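## Task

Lift the yellow tall cylinder that lies on its side, stand it on end so its entire base sits within the cyan circle, put it down there and let go. It only counts if it stays upright there on its own after release, not held by the robot.

## Robot and tools

Robot: two FANUC CRX arms, left_arm and right_arm, each ending in a Robotiq two-finger gripper that opens to 140 mm. left_arm's base is at (-0.016, +0.346, 0) m and right_arm's at (-0.020, -0.387, 0) m, both yawed slightly inward.

Scene frame: origin on the table surface midway between the arms, +x pointing out across the table, +z up, left_arm on the +y side. The words left and right are arm names only, not sides of any picture. Gripper frame: the fingers extend along its +z axis and close along its y axis. end_effector_position is the spot between the pads when shut; closed fingertips reach about 33 mm past it (9 mm when fully open), and closing moves the tips roughly 24 mm farther out, so keep clearance above the table.

Row format (used by execute_actions and move): exactly 18 numbers, each in [-1, 1], always for both arms. First left_arm: dx, dy, dz, rx, ry, rz, gripper position, force_limit, speed; then the same nine for right_arm. dx..rz are an offset, not a pose: measured in that gripper's own axes from its pose in the latest result that reported it (before any such result in the scene, and for the second and later calls in one reply, from where it is when the action begins). Scale: 1.0 equals 0.6 m for dx/dy/dz and 180 degrees for rx/ry/rz, which together form one rotation vector. All zeros is not a hold: it pulls the arm back to the reference pose. The last three numbers are absolute gripper commands: position +1 fully open, about -0.8 pads touching, -1 squeeze until blocked; force_limit -1 about 14 N, 0 about 60 N, +1 about 107 N; speed -1 about 30 mm/s, 0 about 140, +1 about 250. To keep a gripper unchanged, resend its previous three values (a 0 is a real command). Each control step the commanded pose is clipped to within 70 mm and 16 degrees of the measured pose; position wins over orientation when both cannot be met.

execute_actions: argument actions holds zero or one item. Empty list: just report the state. {"rows": [...], "steps": n}: 1 to 15 rows, n up to 15 (default 15), each step 1/30 s, one row per step, the final row repeated; every row counts from the same reference pose, not from the row before. {"steps": n} alone, n up to 300: wait, counted from the last result. Optional pictures (boolean) switches camera images on or off.

move: target is one 18-number row as above; speed is the path's top speed in m/s, 0.002 to 0.5, default 0.25 (turning up to twice that in rad/s). Each gripper follows a straight line, all ending together after 0.5 to 10 s; longer paths are cut off at 10 s. It does not avoid obstacles or the other arm, and the hand may lag, wander or overshoot the speed, mostly near full reach. The gripper numbers are sent at the start. The result ends with a move: line naming the outcome (done, off_target, moving, held, fault) and any limits (paced = pose was clipped; held = a safety check blocked steps, after which motion can jump fast), plus each gripper's distance from its target.

wait: seconds 0 to 10; sends nothing new.
zoom_image: camera (cam_head_left, cam_head_right, cam_high, cam_low, cam_left_wrist, cam_right_wrist) and region [x0, y0, x1, y1] in pixels of that 504x504 image, at most 504 by 504.
read_manual: only licence texts; no motion.
finished_scene: scene = number of the current scene; ends it for good and the next task appears in its result. Replying with no tool call ends everything.

Results: the state line gives each gripper's position (m) and quat_wxyz in the scene frame; printed positions drift more at long reach. object_status: 0 moving, 1 blocked while opening, 2 blocked while closing (a grip), 3 reached the commanded position or pads met (a thin part might still be held). position_measured is in counts, 3 open to 230 closed, not linear. A pose unreachable line means the clearance check altered or stopped that arm's command; HELD marks steps where that happened. Hand target shows the pose each controller is currently heading to. After an action, an arm only continues to its last clipped pose, so far targets may need several calls. The simulation keeps running while you think.

Gripping: send -1 and confirm status 2. To squeeze harder while gripping, raise force_limit and change position slightly (-1 to -0.98 or back).

Avoid: driving a target past a firm contact (arms are stiff); outside force of 150 N or joint torque at its limit (144 N m waist, shoulder, elbow; 36 N m the three wrist joints, load weight included) freezes that arm for 10 s. Fast contacts hit harder. Keep the arms from striking each other, never knock objects off the table, avoid drops and slips, and expect occasional tugs on held parts. Long holding heats motors; a MOTOR HOT warning precedes an over-temperature stop. Joint ranges (rad): waist ±3.491, shoulder ±3.140, elbow -1.187 to 4.328, forearm roll ±3.316, wrist pitch ±3.140, wrist roll ±3.927.

Each tool is called after "Emit:" by a JSON object that holds its "fn" and its "kwargs", one argument or row to a line.

## Session

Emit:
{"fn": "execute_actions", "kwargs": {
  "actions": []
}}

Scene clock: 0.00 s of 3900.00 s.
left_arm: end_effector_position=(+0.0216, -0.0099, +0.2683) position_measured=3 object_status=3 end_effector_quat_wxyz=(-0.300, +0.568, +0.389, +0.660) | right_arm: end_effector_position=(+0.4710, -0.2958, +0.2713) position_measured=3 object_status=3 end_effector_quat_wxyz=(-0.001, +0.996, +0.091, -0.001)
Joint positions: left_arm=[-1.522  0.785  0.522 -1.127 -2.688 -2.457] | right_arm=[ 0.262  0.133  0.218 -0.002 -1.657  1.309]
Joint velocities: left_arm=[ 0.001  0.     0.    -0.     0.    -0.   ] | right_arm=[-0.     0.    -0.001 -0.     0.001 -0.   ]
Hand target (left_arm): +0.022, -0.010, +0.268; -0.300, +0.568, +0.389, +0.660
Hand target (right_arm): +0.471, -0.296, +0.271; -0.001, +0.996, +0.091, -0.001

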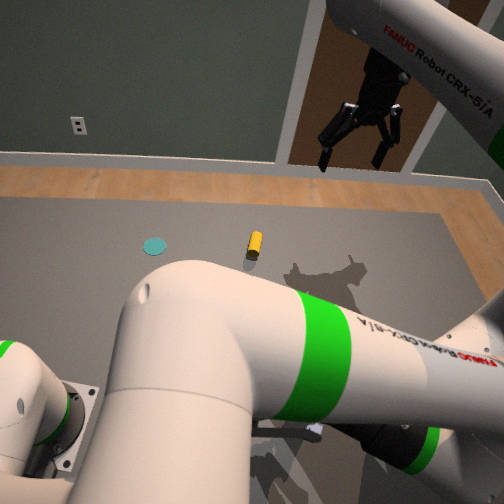

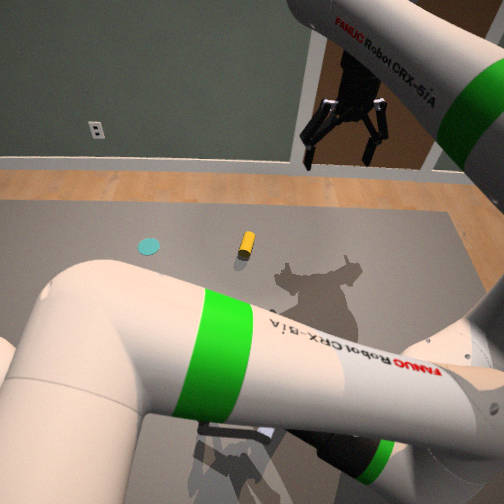

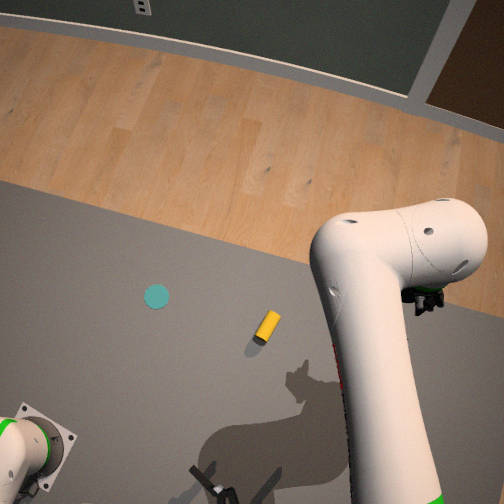

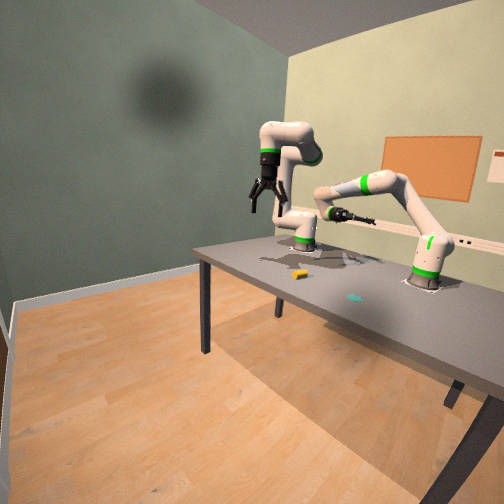

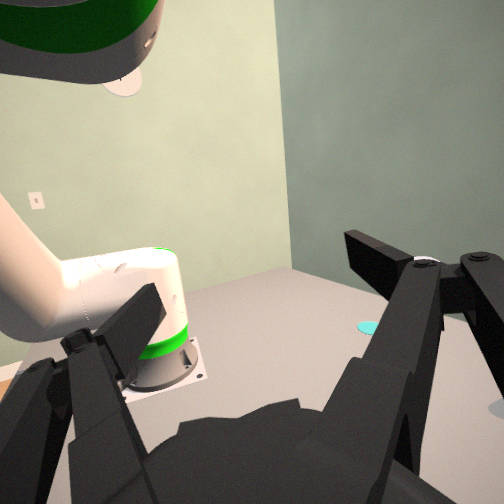

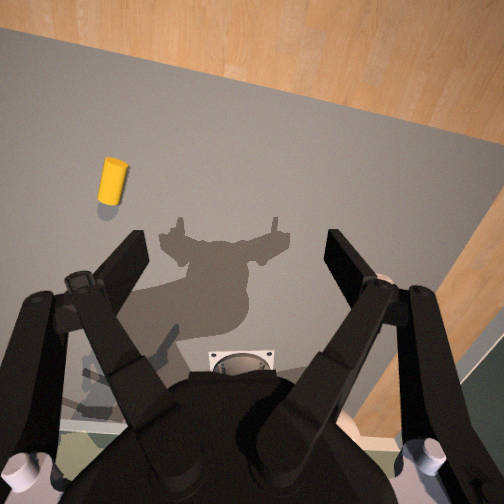

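Emit:
{"fn": "move", "kwargs": {
  "target": [0,0,0,0,0,0,1,0,0,-0.0162,-0.3218,0.2855,0,0,0.136,1,0,0],
  "speed": 0.35
}}

Scene clock: 6.97 s of 3900.00 s.
left_arm: end_effector_position=(+0.0216, -0.0099, +0.2683) position_measured=3 object_status=3 end_effector_quat_wxyz=(-0.300, +0.568, +0.389, +0.660) | right_arm: end_effector_position=(+0.4262, -0.1079, +0.1001) position_measured=3 object_status=3 end_effector_quat_wxyz=(-0.001, +0.993, -0.122, -0.001)
Joint positions: left_arm=[-1.522  0.785  0.522 -1.127 -2.688 -2.457] | right_arm=[ 0.624  0.244 -0.053 -0.003 -1.274  0.521]
Joint velocities: left_arm=[ 0.     0.001 -0.    -0.001  0.     0.   ] | right_arm=[ 0.001  0.    -0.001  0.    -0.    -0.   ]
Hand target (left_arm): +0.022, -0.010, +0.268; -0.300, +0.568, +0.389, +0.660
Hand target (right_arm): +0.426, -0.108, +0.100; -0.001, +0.993, -0.122, -0.001
Off the commanded pose (left_arm): 0.000 m, 0 deg.
Off the commanded pose (right_arm): 0.001 m, 0 deg.
After step 90, 2.77 s passed at rest.
move: done
camera_calibration (this result's frames):
cam_left_wrist: T_world_to_cam=[[0.859887, -0.503274, -0.0854938, -0.000637203], [-0.176942, -0.136747, -0.974675, 0.284309], [0.478838, 0.853238, -0.206638, 0.223026], [0, 0, 0, 1]] pos_world=[-0.055939, -0.151736, 0.32314]
cam_right_wrist: T_world_to_cam=[[-0.219244, -0.975089, 0.0336619, -0.0276686], [-0.851541, 0.208078, 0.48123, 0.336156], [-0.476246, 0.0768423, -0.875948, 0.496332], [0, 0, 0, 1]] pos_world=[0.516561, -0.135065, 0.273924]

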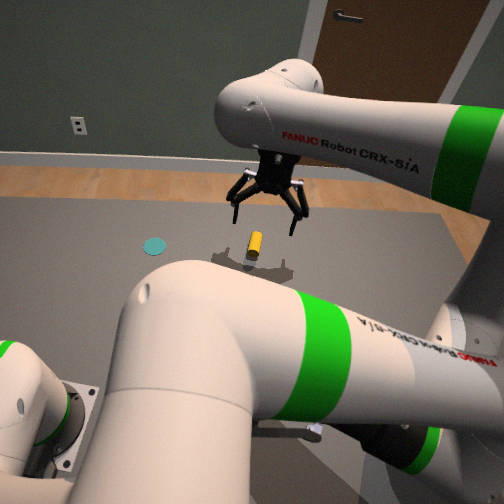

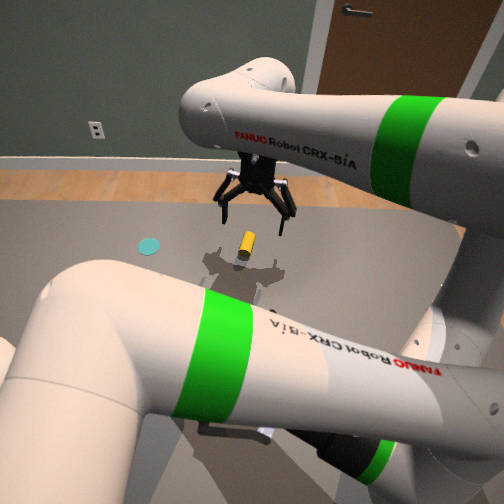

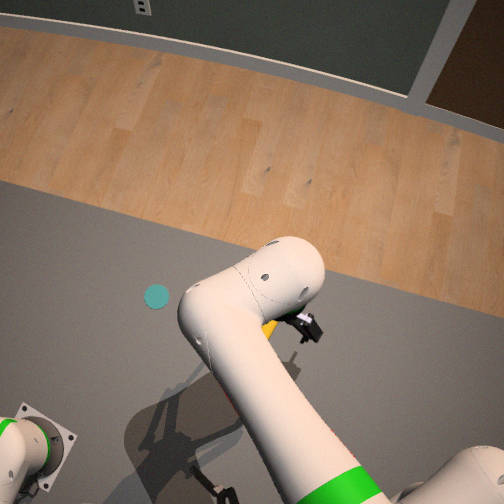

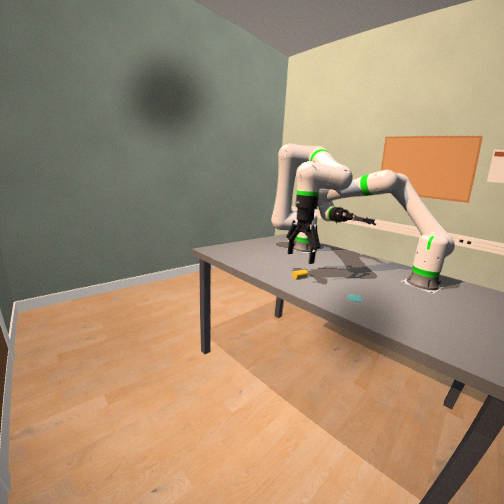

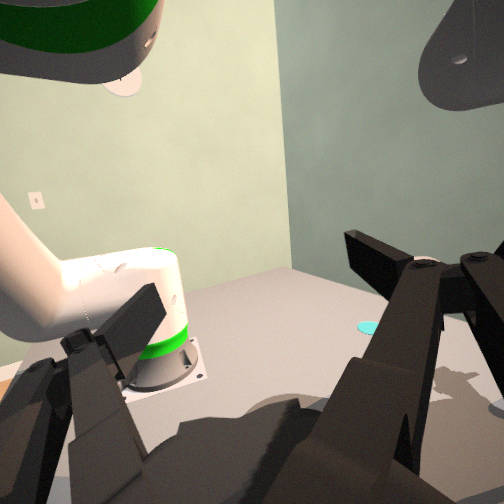

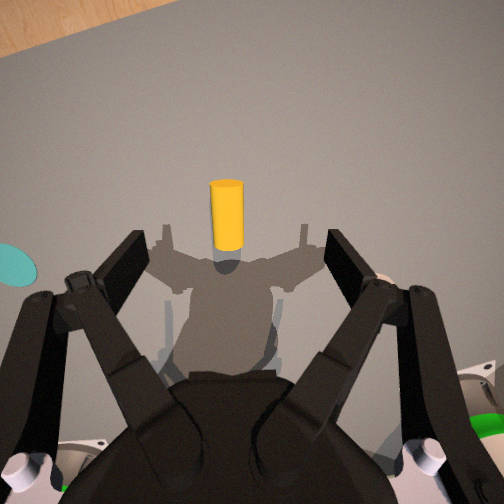

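Emit:
{"fn": "move", "kwargs": {
  "target": [0,0,0,0,0,0,1,0,0,0.0167,-0.015,0.105,0,0,0,1,0,0],
  "speed": 0.2
}}

Emit:
{"fn": "move", "kwargs": {
  "target": [0,0,0,0,0,0,1,0,0,0,0,0,0,0,0,-1,0.2,0.5],
  "speed": 0.2
}}

Scene clock: 9.90 s of 3900.00 s.
left_arm: end_effector_position=(+0.0216, -0.0099, +0.2683) position_measured=3 object_status=3 end_effector_quat_wxyz=(-0.300, +0.568, +0.389, +0.660) | right_arm: end_effector_position=(+0.4380, -0.1017, +0.0371) position_measured=3 object_status=3 end_effector_quat_wxyz=(-0.001, +0.993, -0.122, -0.001)
Joint positions: left_arm=[-1.522  0.785  0.522 -1.127 -2.688 -2.457] | right_arm=[ 0.616  0.33  -0.098 -0.003 -1.143  0.529]
Joint velocities: left_arm=[ 0.001  0.001  0.     0.    -0.     0.   ] | right_arm=[ 0.    -0.    -0.     0.001  0.001  0.   ]
Hand target (left_arm): +0.022, -0.010, +0.268; -0.300, +0.568, +0.389, +0.660
Hand target (right_arm): +0.438, -0.102, +0.037; -0.001, +0.993, -0.122, -0.001
Off the commanded pose (left_arm): 0.000 m, 0 deg.
Off the commanded pose (right_arm): 0.000 m, 0 deg.
move: done
camera_calibration (this result's frames):
cam_left_wrist: T_world_to_cam=[[0.859887, -0.503275, -0.0854935, -0.000637228], [-0.176942, -0.136748, -0.974675, 0.284309], [0.478838, 0.853238, -0.206638, 0.223026], [0, 0, 0, 1]] pos_world=[-0.055939, -0.151736, 0.32314]
cam_right_wrist: T_world_to_cam=[[-0.219505, -0.97503, 0.033674, -0.0167296], [-0.851483, 0.208311, 0.481232, 0.375204], [-0.47623, 0.0769599, -0.875946, 0.446311], [0, 0, 0, 1]] pos_world=[0.528354, -0.128819, 0.210948]

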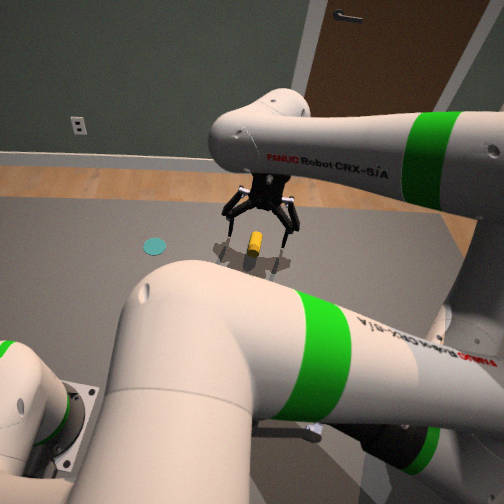

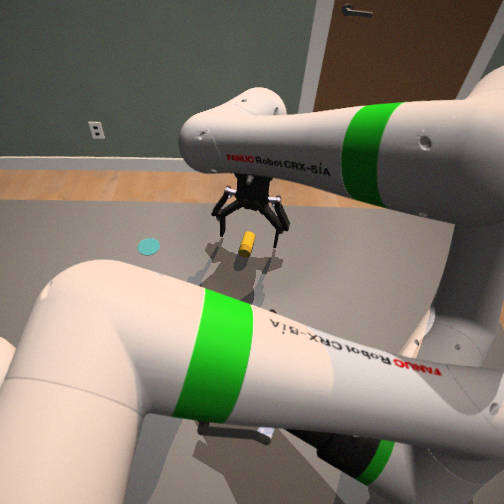

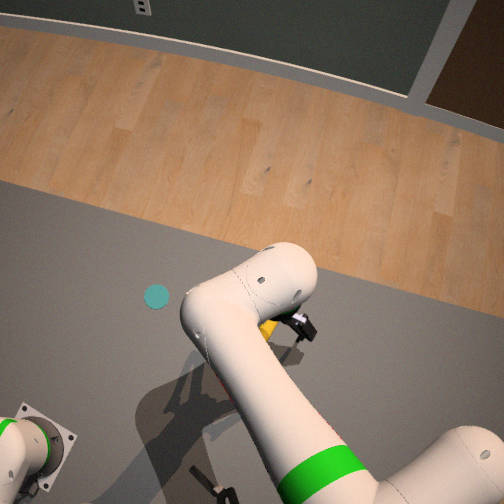

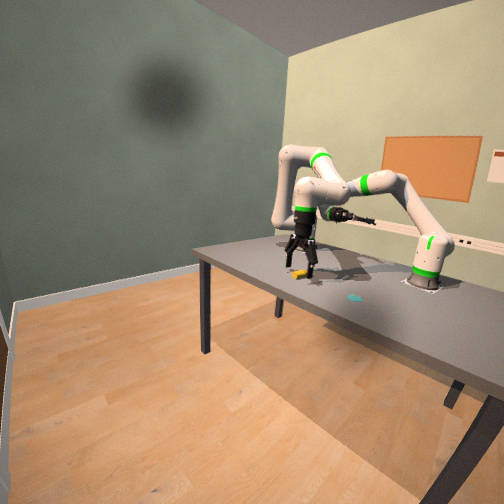

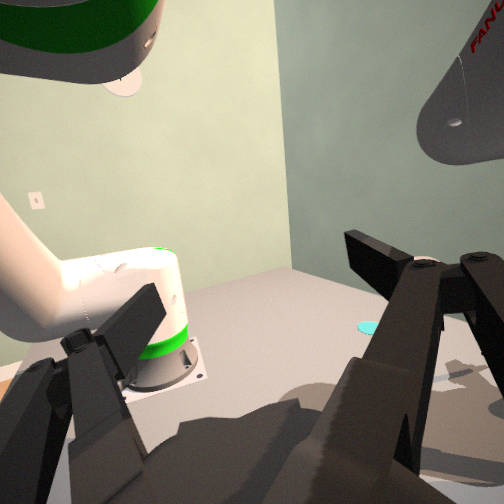

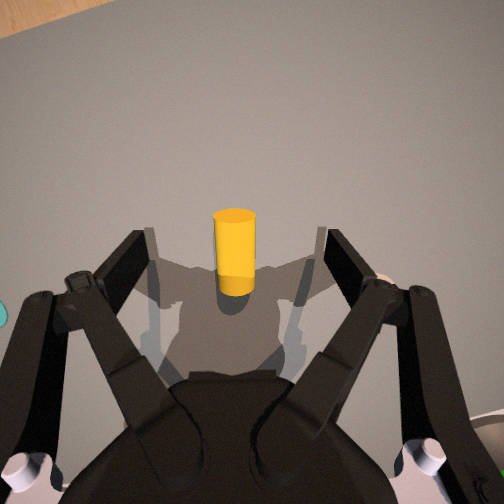

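Scene clock: 10.70 s of 3900.00 s.
left_arm: end_effector_position=(+0.0216, -0.0099, +0.2683) position_measured=3 object_status=3 end_effector_quat_wxyz=(-0.300, +0.568, +0.389, +0.660) | right_arm: end_effector_position=(+0.4380, -0.1017, +0.0372) position_measured=186 object_status=2 end_effector_quat_wxyz=(-0.001, +0.993, -0.122, -0.001)
Joint positions: left_arm=[-1.522  0.785  0.522 -1.127 -2.688 -2.457] | right_arm=[ 0.616  0.33  -0.098 -0.003 -1.143  0.529]
Joint velocities: left_arm=[-0.001  0.    -0.001 -0.001 -0.    -0.   ] | right_arm=[-0.     0.    -0.001  0.001 -0.    -0.   ]
Hand target (left_arm): +0.022, -0.010, +0.268; -0.300, +0.568, +0.389, +0.660
Hand target (right_arm): +0.438, -0.102, +0.037; -0.001, +0.993, -0.122, -0.001
Off the commanded pose (left_arm): 0.000 m, 0 deg.
Off the commanded pose (right_arm): 0.000 m, 0 deg.
move: done
camera_calibration (this result's frames):
cam_left_wrist: T_world_to_cam=[[0.859887, -0.503274, -0.0854938, -0.000637197], [-0.176942, -0.136748, -0.974675, 0.284309], [0.478838, 0.853238, -0.206638, 0.223026], [0, 0, 0, 1]] pos_world=[-0.055939, -0.151736, 0.32314]
cam_right_wrist: T_world_to_cam=[[-0.219492, -0.975034, 0.0336604, -0.0167266], [-0.85151, 0.208297, 0.481189, 0.375229], [-0.476187, 0.0769549, -0.87597, 0.446314], [0, 0, 0, 1]] pos_world=[0.528369, -0.128814, 0.210965]

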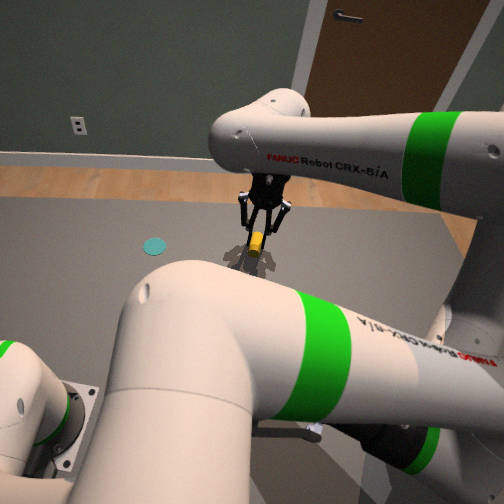

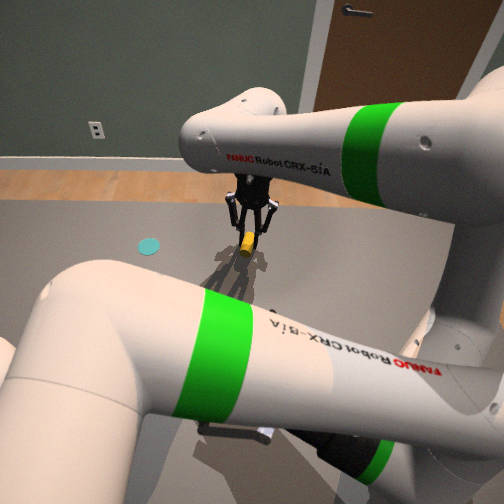

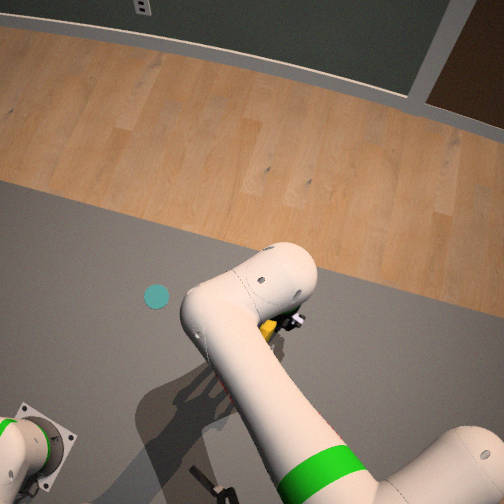

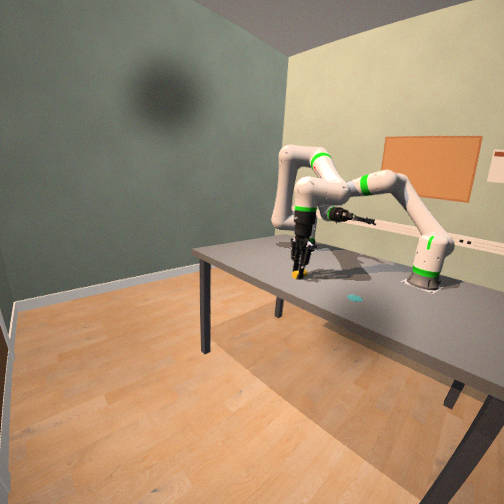

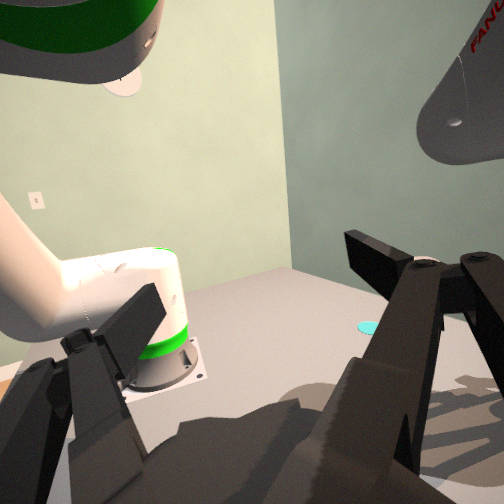

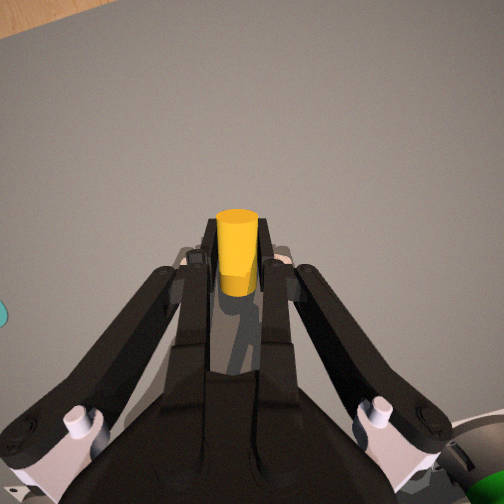

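Emit:
{"fn": "move", "kwargs": {
  "target": [0,0,0,0,0,0,1,0,0,0,0,-0.0833,0,0,0,-1,0.2,0.5],
  "speed": 0.2
}}

Emit:
{"fn": "move", "kwargs": {
  "target": [0,0,0,0,0,0,1,0,0,-0.155,-0.390,-0.055,0.401,0.374,-0.401,-1,0.2,0.5],
  "speed": 0.3
}}

Scene clock: 15.23 s of 3900.00 s.
left_arm: end_effector_position=(+0.0216, -0.0099, +0.2683) position_measured=3 object_status=3 end_effector_quat_wxyz=(-0.300, +0.568, +0.389, +0.660) | right_arm: end_effector_position=(+0.4381, -0.1017, +0.0871) position_measured=186 object_status=2 end_effector_quat_wxyz=(-0.001, +0.993, -0.122, -0.001)
Joint positions: left_arm=[-1.522  0.785  0.522 -1.127 -2.688 -2.457] | right_arm=[ 0.616  0.286 -0.032 -0.003 -1.254  0.529]
Joint velocities: left_arm=[-0.002 -0.    -0.    -0.    -0.    -0.   ] | right_arm=[ 0.    -0.     0.001 -0.002  0.     0.   ]
Hand target (left_arm): +0.022, -0.010, +0.268; -0.300, +0.568, +0.389, +0.660
Hand target (right_arm): +0.438, -0.102, +0.087; -0.001, +0.993, -0.122, -0.001
Off the commanded pose (left_arm): 0.000 m, 0 deg.
Off the commanded pose (right_arm): 0.000 m, 0 deg.
After step 90, 0.83 s passed at rest.
move: done
camera_calibration (this result's frames):
cam_left_wrist: T_world_to_cam=[[0.859887, -0.503275, -0.0854935, -0.000637241], [-0.176942, -0.136748, -0.974675, 0.284309], [0.478838, 0.853238, -0.206638, 0.223026], [0, 0, 0, 1]] pos_world=[-0.055939, -0.151736, 0.32314]
cam_right_wrist: T_world_to_cam=[[-0.219255, -0.975088, 0.0336321, -0.018496], [-0.851563, 0.208077, 0.481191, 0.351239], [-0.476202, 0.0768639, -0.87597, 0.490112], [0, 0, 0, 1]] pos_world=[0.528439, -0.128792, 0.260933]

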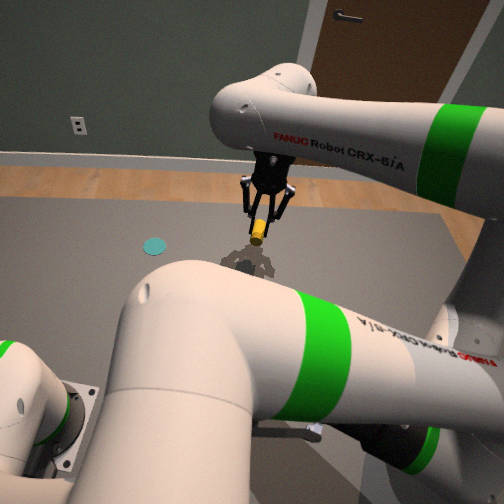

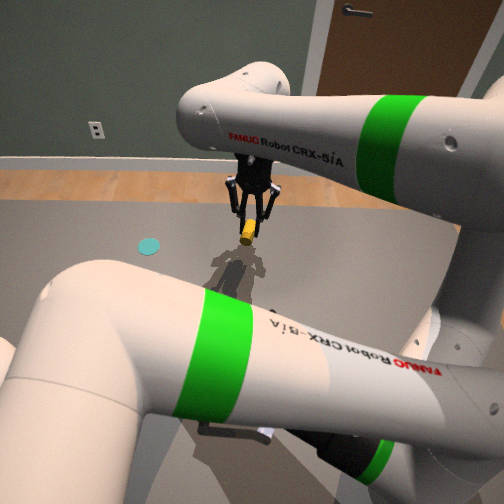

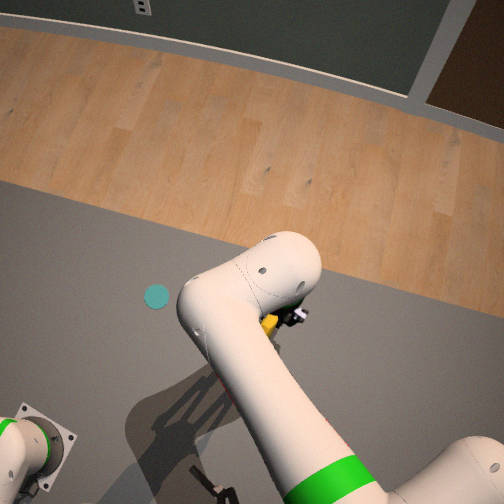

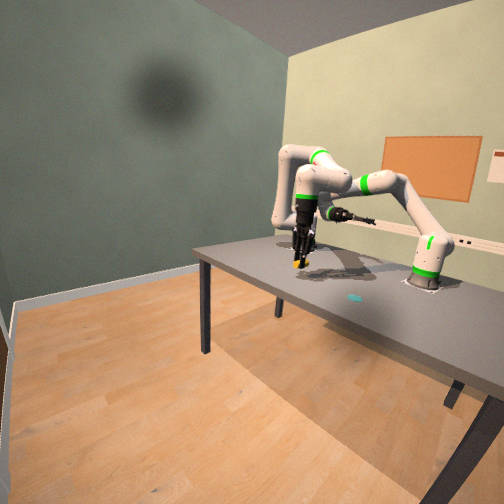

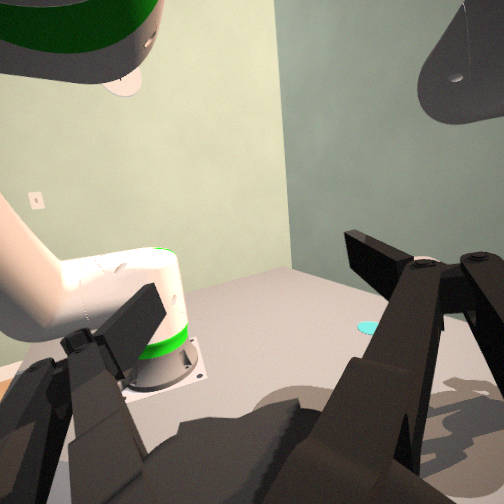

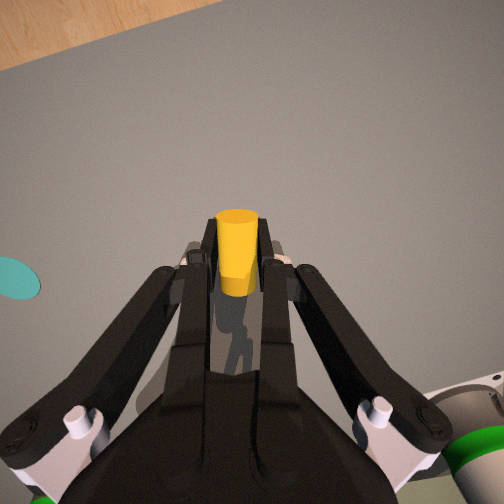

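Scene clock: 19.17 s of 3900.00 s.
left_arm: end_effector_position=(+0.0216, -0.0099, +0.2683) position_measured=3 object_status=3 end_effector_quat_wxyz=(-0.300, +0.568, +0.389, +0.660) | right_arm: end_effector_position=(+0.4059, +0.1472, +0.1206) position_measured=186 object_status=2 end_effector_quat_wxyz=(-0.454, +0.543, +0.453, +0.542)
Joint positions: left_arm=[-1.522  0.785  0.522 -1.127 -2.688 -2.457] | right_arm=[ 0.536  0.589 -0.782  0.685  1.415  1.445]
Joint velocities: left_arm=[ 0.001 -0.     0.    -0.     0.     0.   ] | right_arm=[-0.     0.001  0.     0.     0.     0.   ]
Hand target (left_arm): +0.022, -0.010, +0.268; -0.300, +0.568, +0.389, +0.660
Hand target (right_arm): +0.406, +0.147, +0.121; -0.454, +0.543, +0.453, +0.542
Off the commanded pose (left_arm): 0.000 m, 0 deg.
Off the commanded pose (right_arm): 0.001 m, 0 deg.
move: done
camera_calibration (this result's frames):
cam_left_wrist: T_world_to_cam=[[0.859887, -0.503275, -0.0854936, -0.000637233], [-0.176942, -0.136748, -0.974675, 0.284309], [0.478838, 0.853238, -0.206638, 0.223026], [0, 0, 0, 1]] pos_world=[-0.055939, -0.151736, 0.32314]
cam_right_wrist: T_world_to_cam=[[0.977186, -0.211138, 0.0229814, -0.380842], [-0.0813797, -0.472178, -0.877739, 0.207385], [0.196175, 0.855844, -0.478588, 0.0494409], [0, 0, 0, 1]] pos_world=[0.379331, -0.0248016, 0.214444]

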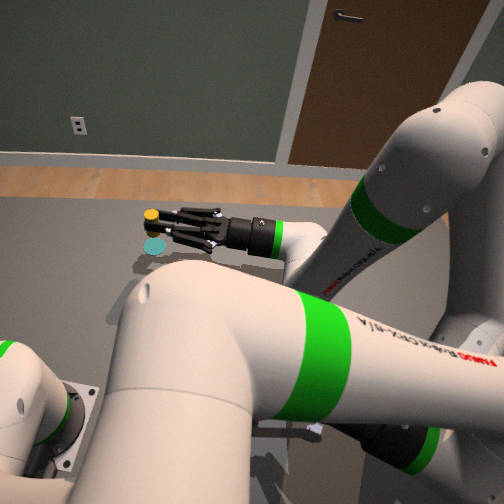

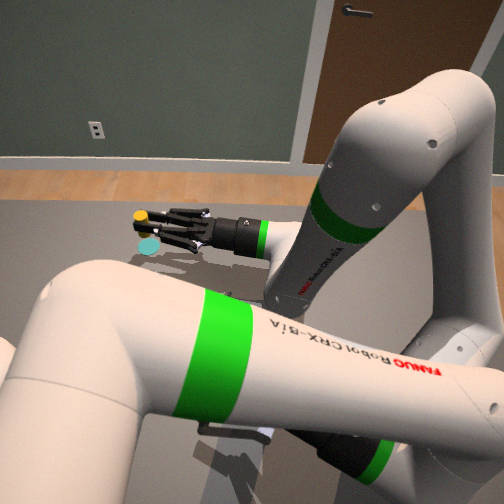

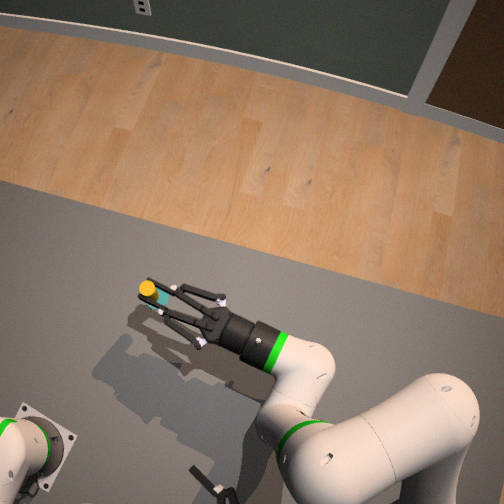

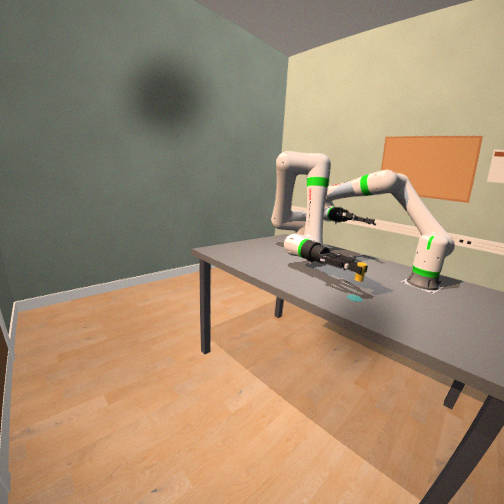

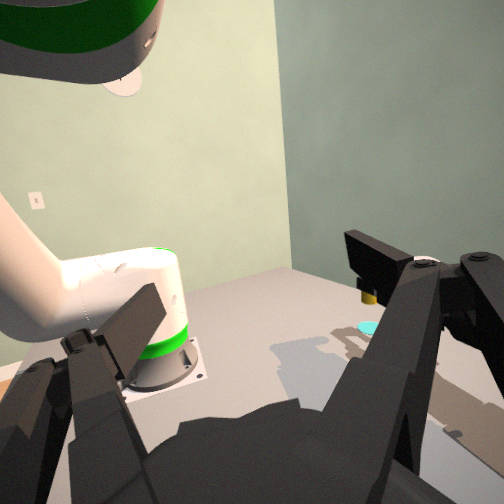

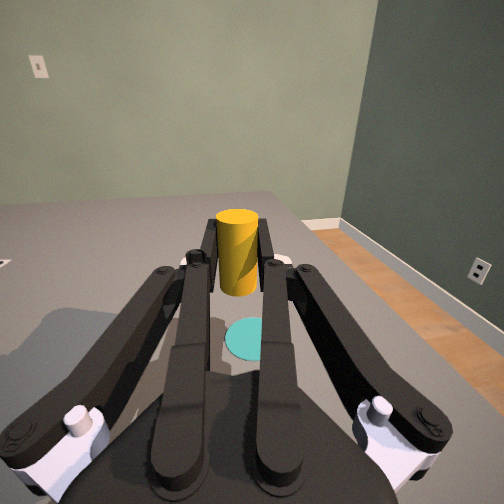

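Emit:
{"fn": "zoom_image", "kwargs": {
  "camera": "cam_right_wrist",
  "region": [170, 200, 330, 380]
}}

Emit:
{"fn": "zoom_image", "kwargs": {
  "camera": "cam_high",
  "region": [100, 250, 220, 340]
}}

Region (170, 200, 330, 380) of cam_right_wrist's 504x504 image, scaled by 2.800, with more detail than that image has.

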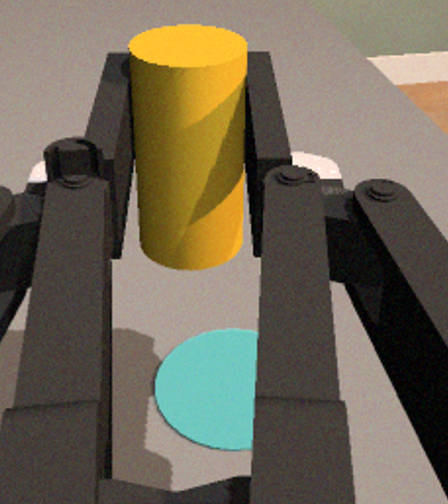

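Region (100, 250, 220, 340) of cam_high's 504x504 image, scaled by 4.200, with more detail than that image has; it fills the top 378 rows of this view, and the rest is white.

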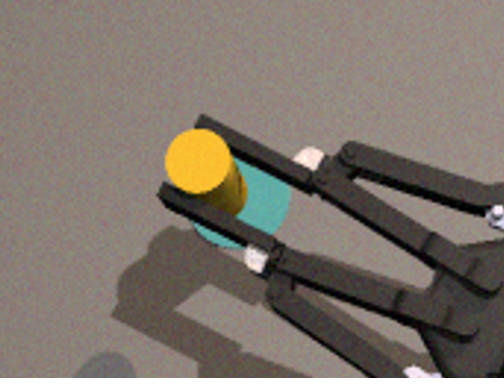

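Emit:
{"fn": "move", "kwargs": {
  "target": [0,0,0,0,0,0,1,0,0,-0.1077,0.029,0.007,0,0,0,-1,0.2,0.5],
  "speed": 0.12
}}

Scene clock: 32.43 s of 3900.00 s.
left_arm: end_effector_position=(+0.0216, -0.0099, +0.2683) position_measured=3 object_status=3 end_effector_quat_wxyz=(-0.300, +0.568, +0.389, +0.660) | right_arm: end_effector_position=(+0.4217, +0.1480, +0.0634) position_measured=186 object_status=2 end_effector_quat_wxyz=(-0.453, +0.543, +0.453, +0.543)
Joint positions: left_arm=[-1.522  0.785  0.522 -1.127 -2.688 -2.457] | right_arm=[ 0.508  0.758 -0.712  0.705  1.494  1.505]
Joint velocities: left_arm=[ 0.     0.001 -0.001 -0.001  0.    -0.   ] | right_arm=[-0.     0.    -0.     0.001 -0.    -0.   ]
Hand target (left_arm): +0.022, -0.010, +0.268; -0.300, +0.568, +0.389, +0.660
Hand target (right_arm): +0.422, +0.148, +0.063; -0.453, +0.543, +0.453, +0.543
Off the commanded pose (left_arm): 0.000 m, 0 deg.
Off the commanded pose (right_arm): 0.008 m, 0 deg.
FORCE FAULT: contact force on the right arm reached its limit, and that arm stopped for 10 seconds. The contact can be on any part of that arm, not only on its tool. That arm's remaining commands of this call were not run. That arm holds still and accepts commands again. Move the arm away from the contact; if what it grips holds it there, let go first. Pushing or pulling that hard again can fault the arm again.
move: fault (right_arm)
camera_calibration (this result's frames):
cam_left_wrist: T_world_to_cam=[[0.859887, -0.503275, -0.0854936, -0.000637315], [-0.176942, -0.136748, -0.974675, 0.284309], [0.478838, 0.853238, -0.206638, 0.223026], [0, 0, 0, 1]] pos_world=[-0.055939, -0.151736, 0.32314]
cam_right_wrist: T_world_to_cam=[[0.977103, -0.211491, 0.0232569, -0.394721], [-0.0812895, -0.472091, -0.877794, 0.158747], [0.196625, 0.855805, -0.478473, 0.0180734], [0, 0, 0, 1]] pos_world=[0.395033, -0.0240044, 0.157174]

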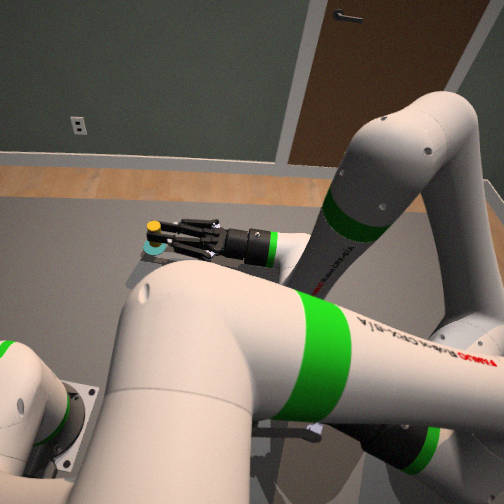

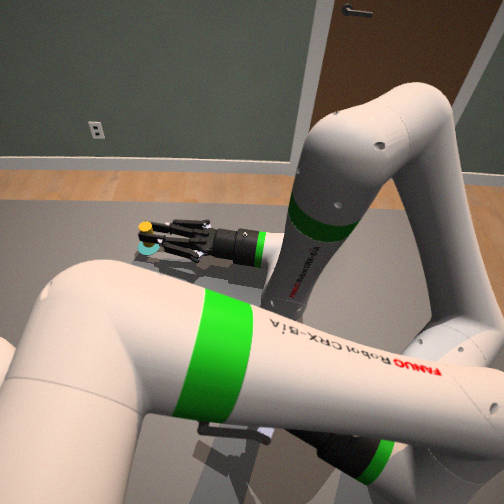

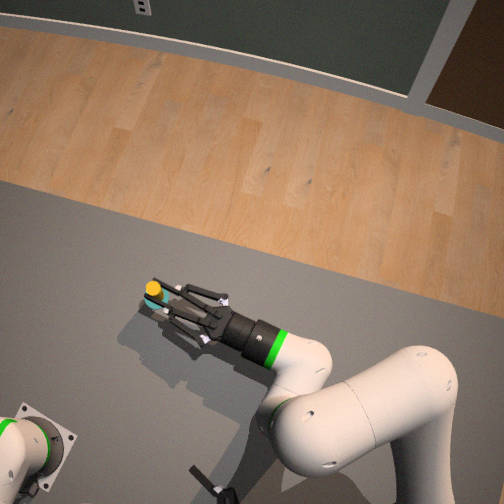

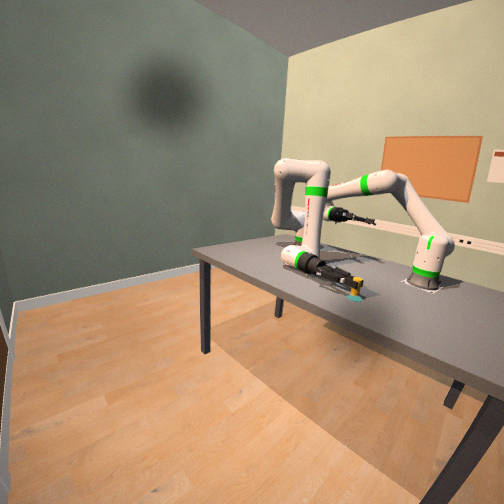

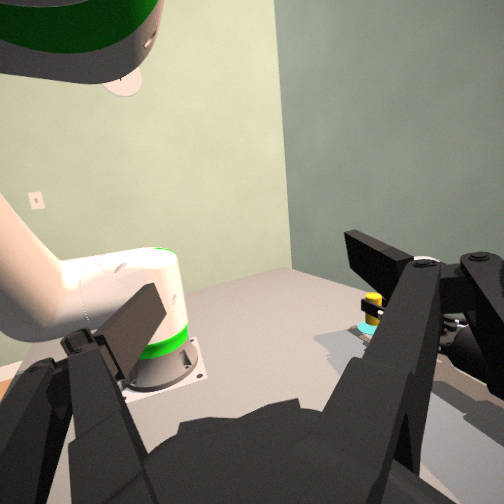

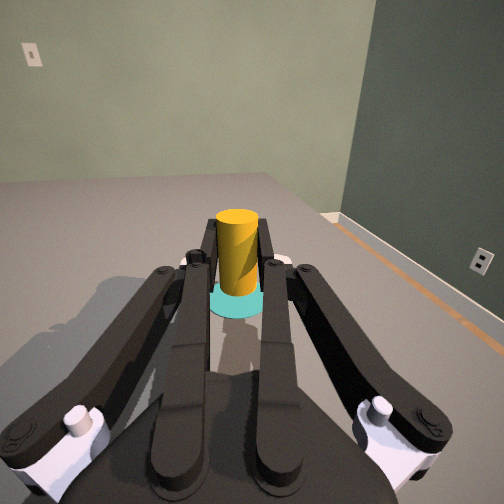

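Emit:
{"fn": "move", "kwargs": {
  "target": [0,0,0,0,0,0,1,0,0,0.004,0,0,0,0,0,-1,0.2,0.5],
  "speed": 0.05
}}

Emit:
{"fn": "move", "kwargs": {
  "target": [0,0,0,0,0,0,1,0,0,0,0,0,0,0,0,0.2,0.2,0],
  "speed": 0.05
}}

Scene clock: 34.13 s of 3900.00 s.
left_arm: end_effector_position=(+0.0216, -0.0099, +0.2683) position_measured=3 object_status=3 end_effector_quat_wxyz=(-0.300, +0.568, +0.389, +0.660) | right_arm: end_effector_position=(+0.4217, +0.1480, +0.0658) position_measured=186 object_status=2 end_effector_quat_wxyz=(-0.453, +0.543, +0.453, +0.543)
Joint positions: left_arm=[-1.522  0.785  0.522 -1.127 -2.688 -2.457] | right_arm=[ 0.508  0.751 -0.714  0.705  1.49   1.503]
Joint velocities: left_arm=[ 0.    -0.    -0.    -0.001 -0.     0.   ] | right_arm=[-0.     0.    -0.    -0.001 -0.001  0.   ]
Hand target (left_arm): +0.022, -0.010, +0.268; -0.300, +0.568, +0.389, +0.660
Hand target (right_arm): +0.422, +0.148, +0.066; -0.453, +0.543, +0.453, +0.543
Off the commanded pose (left_arm): 0.000 m, 0 deg.
Off the commanded pose (right_arm): 0.000 m, 0 deg.
move: done
camera_calibration (this result's frames):
cam_left_wrist: T_world_to_cam=[[0.859887, -0.503275, -0.0854935, -0.000637361], [-0.176942, -0.136748, -0.974675, 0.284309], [0.478838, 0.853238, -0.206638, 0.223026], [0, 0, 0, 1]] pos_world=[-0.055939, -0.151736, 0.32314]
cam_right_wrist: T_world_to_cam=[[0.977105, -0.211484, 0.0232452, -0.394775], [-0.0812964, -0.47209, -0.877794, 0.160851], [0.196613, 0.855807, -0.478474, 0.0192227], [0, 0, 0, 1]] pos_world=[0.395034, -0.0240037, 0.159568]

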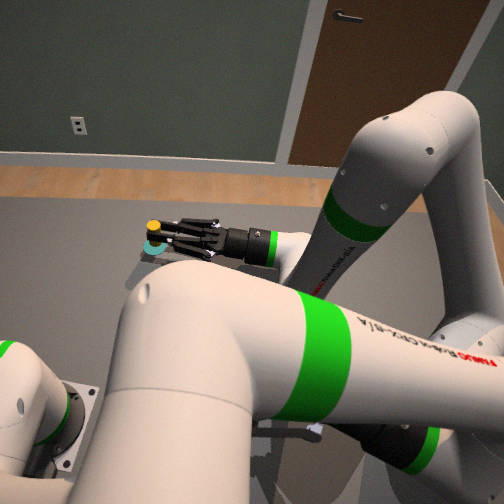

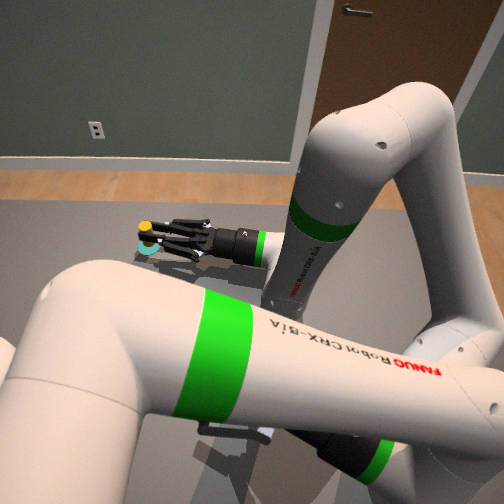

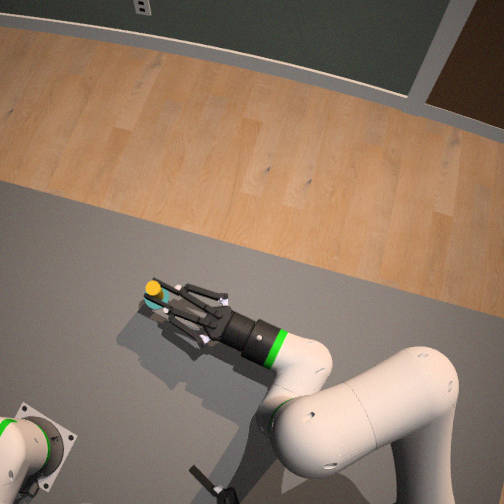

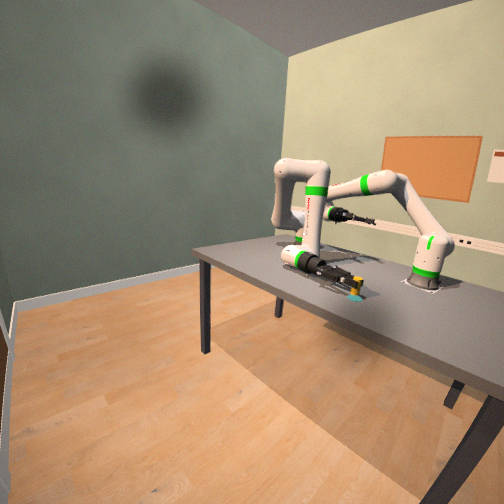

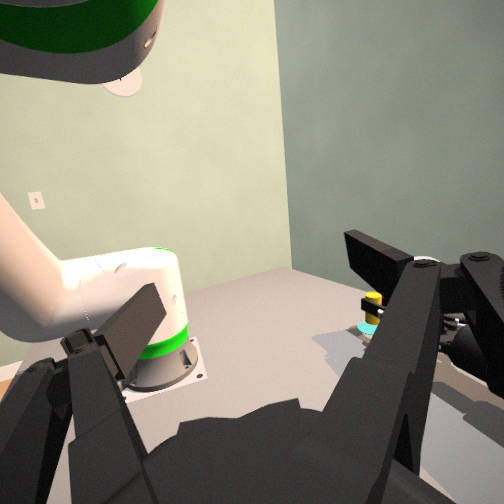

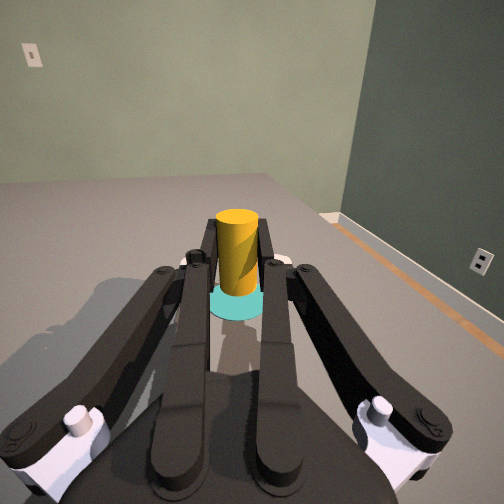

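Scene clock: 34.73 s of 3900.00 s.
left_arm: end_effector_position=(+0.0216, -0.0099, +0.2683) position_measured=3 object_status=3 end_effector_quat_wxyz=(-0.300, +0.568, +0.389, +0.660) | right_arm: end_effector_position=(+0.4217, +0.1480, +0.0658) position_measured=104 object_status=3 end_effector_quat_wxyz=(-0.453, +0.543, +0.453, +0.543)
Joint positions: left_arm=[-1.522  0.785  0.522 -1.127 -2.688 -2.457] | right_arm=[ 0.508  0.751 -0.714  0.705  1.49   1.503]
Joint velocities: left_arm=[ 0.001 -0.     0.001 -0.002 -0.    -0.   ] | right_arm=[-0.    -0.    -0.001 -0.001  0.    -0.   ]
Hand target (left_arm): +0.022, -0.010, +0.268; -0.300, +0.568, +0.389, +0.660
Hand target (right_arm): +0.422, +0.148, +0.066; -0.453, +0.543, +0.453, +0.543
Off the commanded pose (left_arm): 0.000 m, 0 deg.
Off the commanded pose (right_arm): 0.000 m, 0 deg.
move: done
camera_calibration (this result's frames):
cam_left_wrist: T_world_to_cam=[[0.859887, -0.503275, -0.0854936, -0.000637288], [-0.176942, -0.136748, -0.974675, 0.284309], [0.478838, 0.853238, -0.206638, 0.223026], [0, 0, 0, 1]] pos_world=[-0.055939, -0.151736, 0.32314]
cam_right_wrist: T_world_to_cam=[[0.977108, -0.211471, 0.0232489, -0.394774], [-0.0812867, -0.47209, -0.877795, 0.16085], [0.196604, 0.85581, -0.478473, 0.0192269], [0, 0, 0, 1]] pos_world=[0.395032, -0.0240024, 0.159571]

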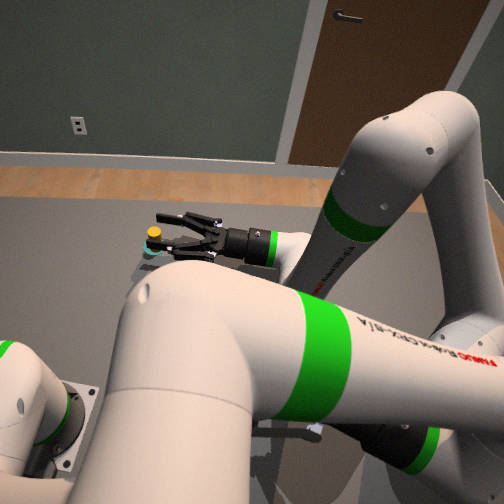

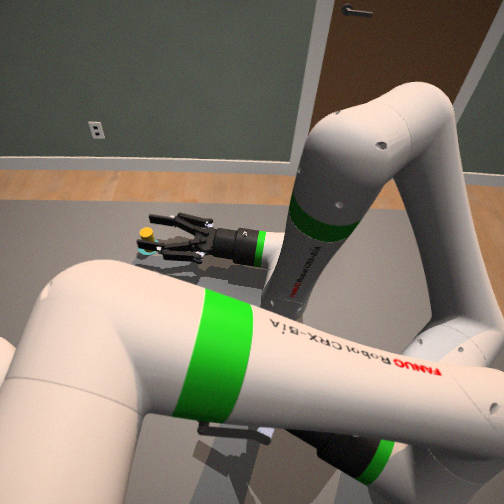

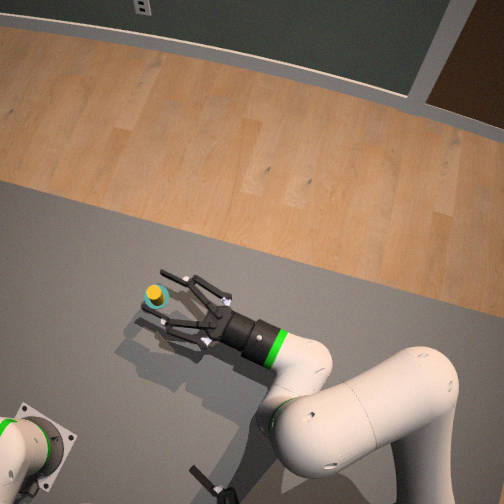

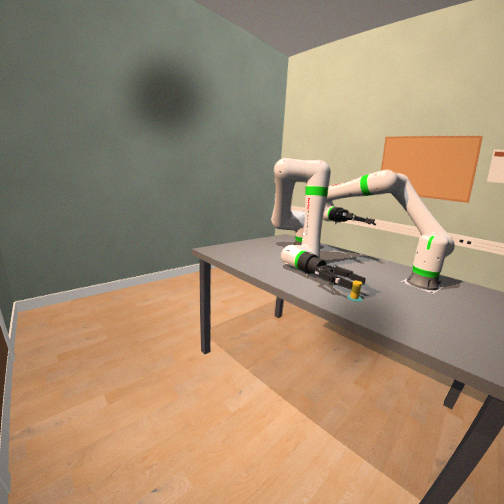

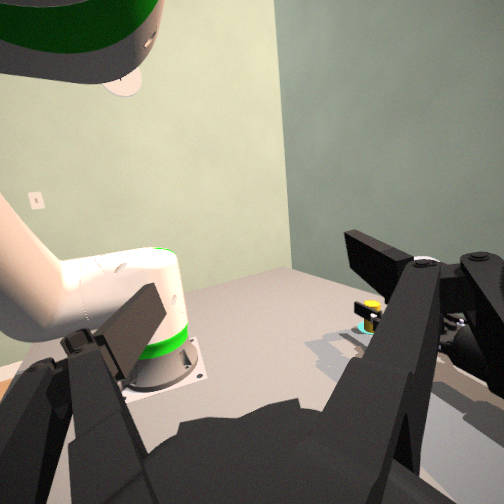

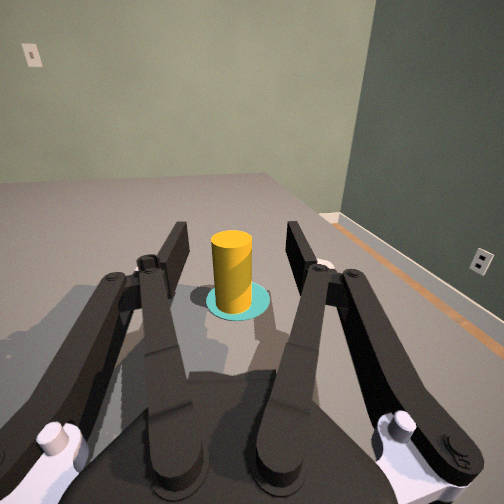

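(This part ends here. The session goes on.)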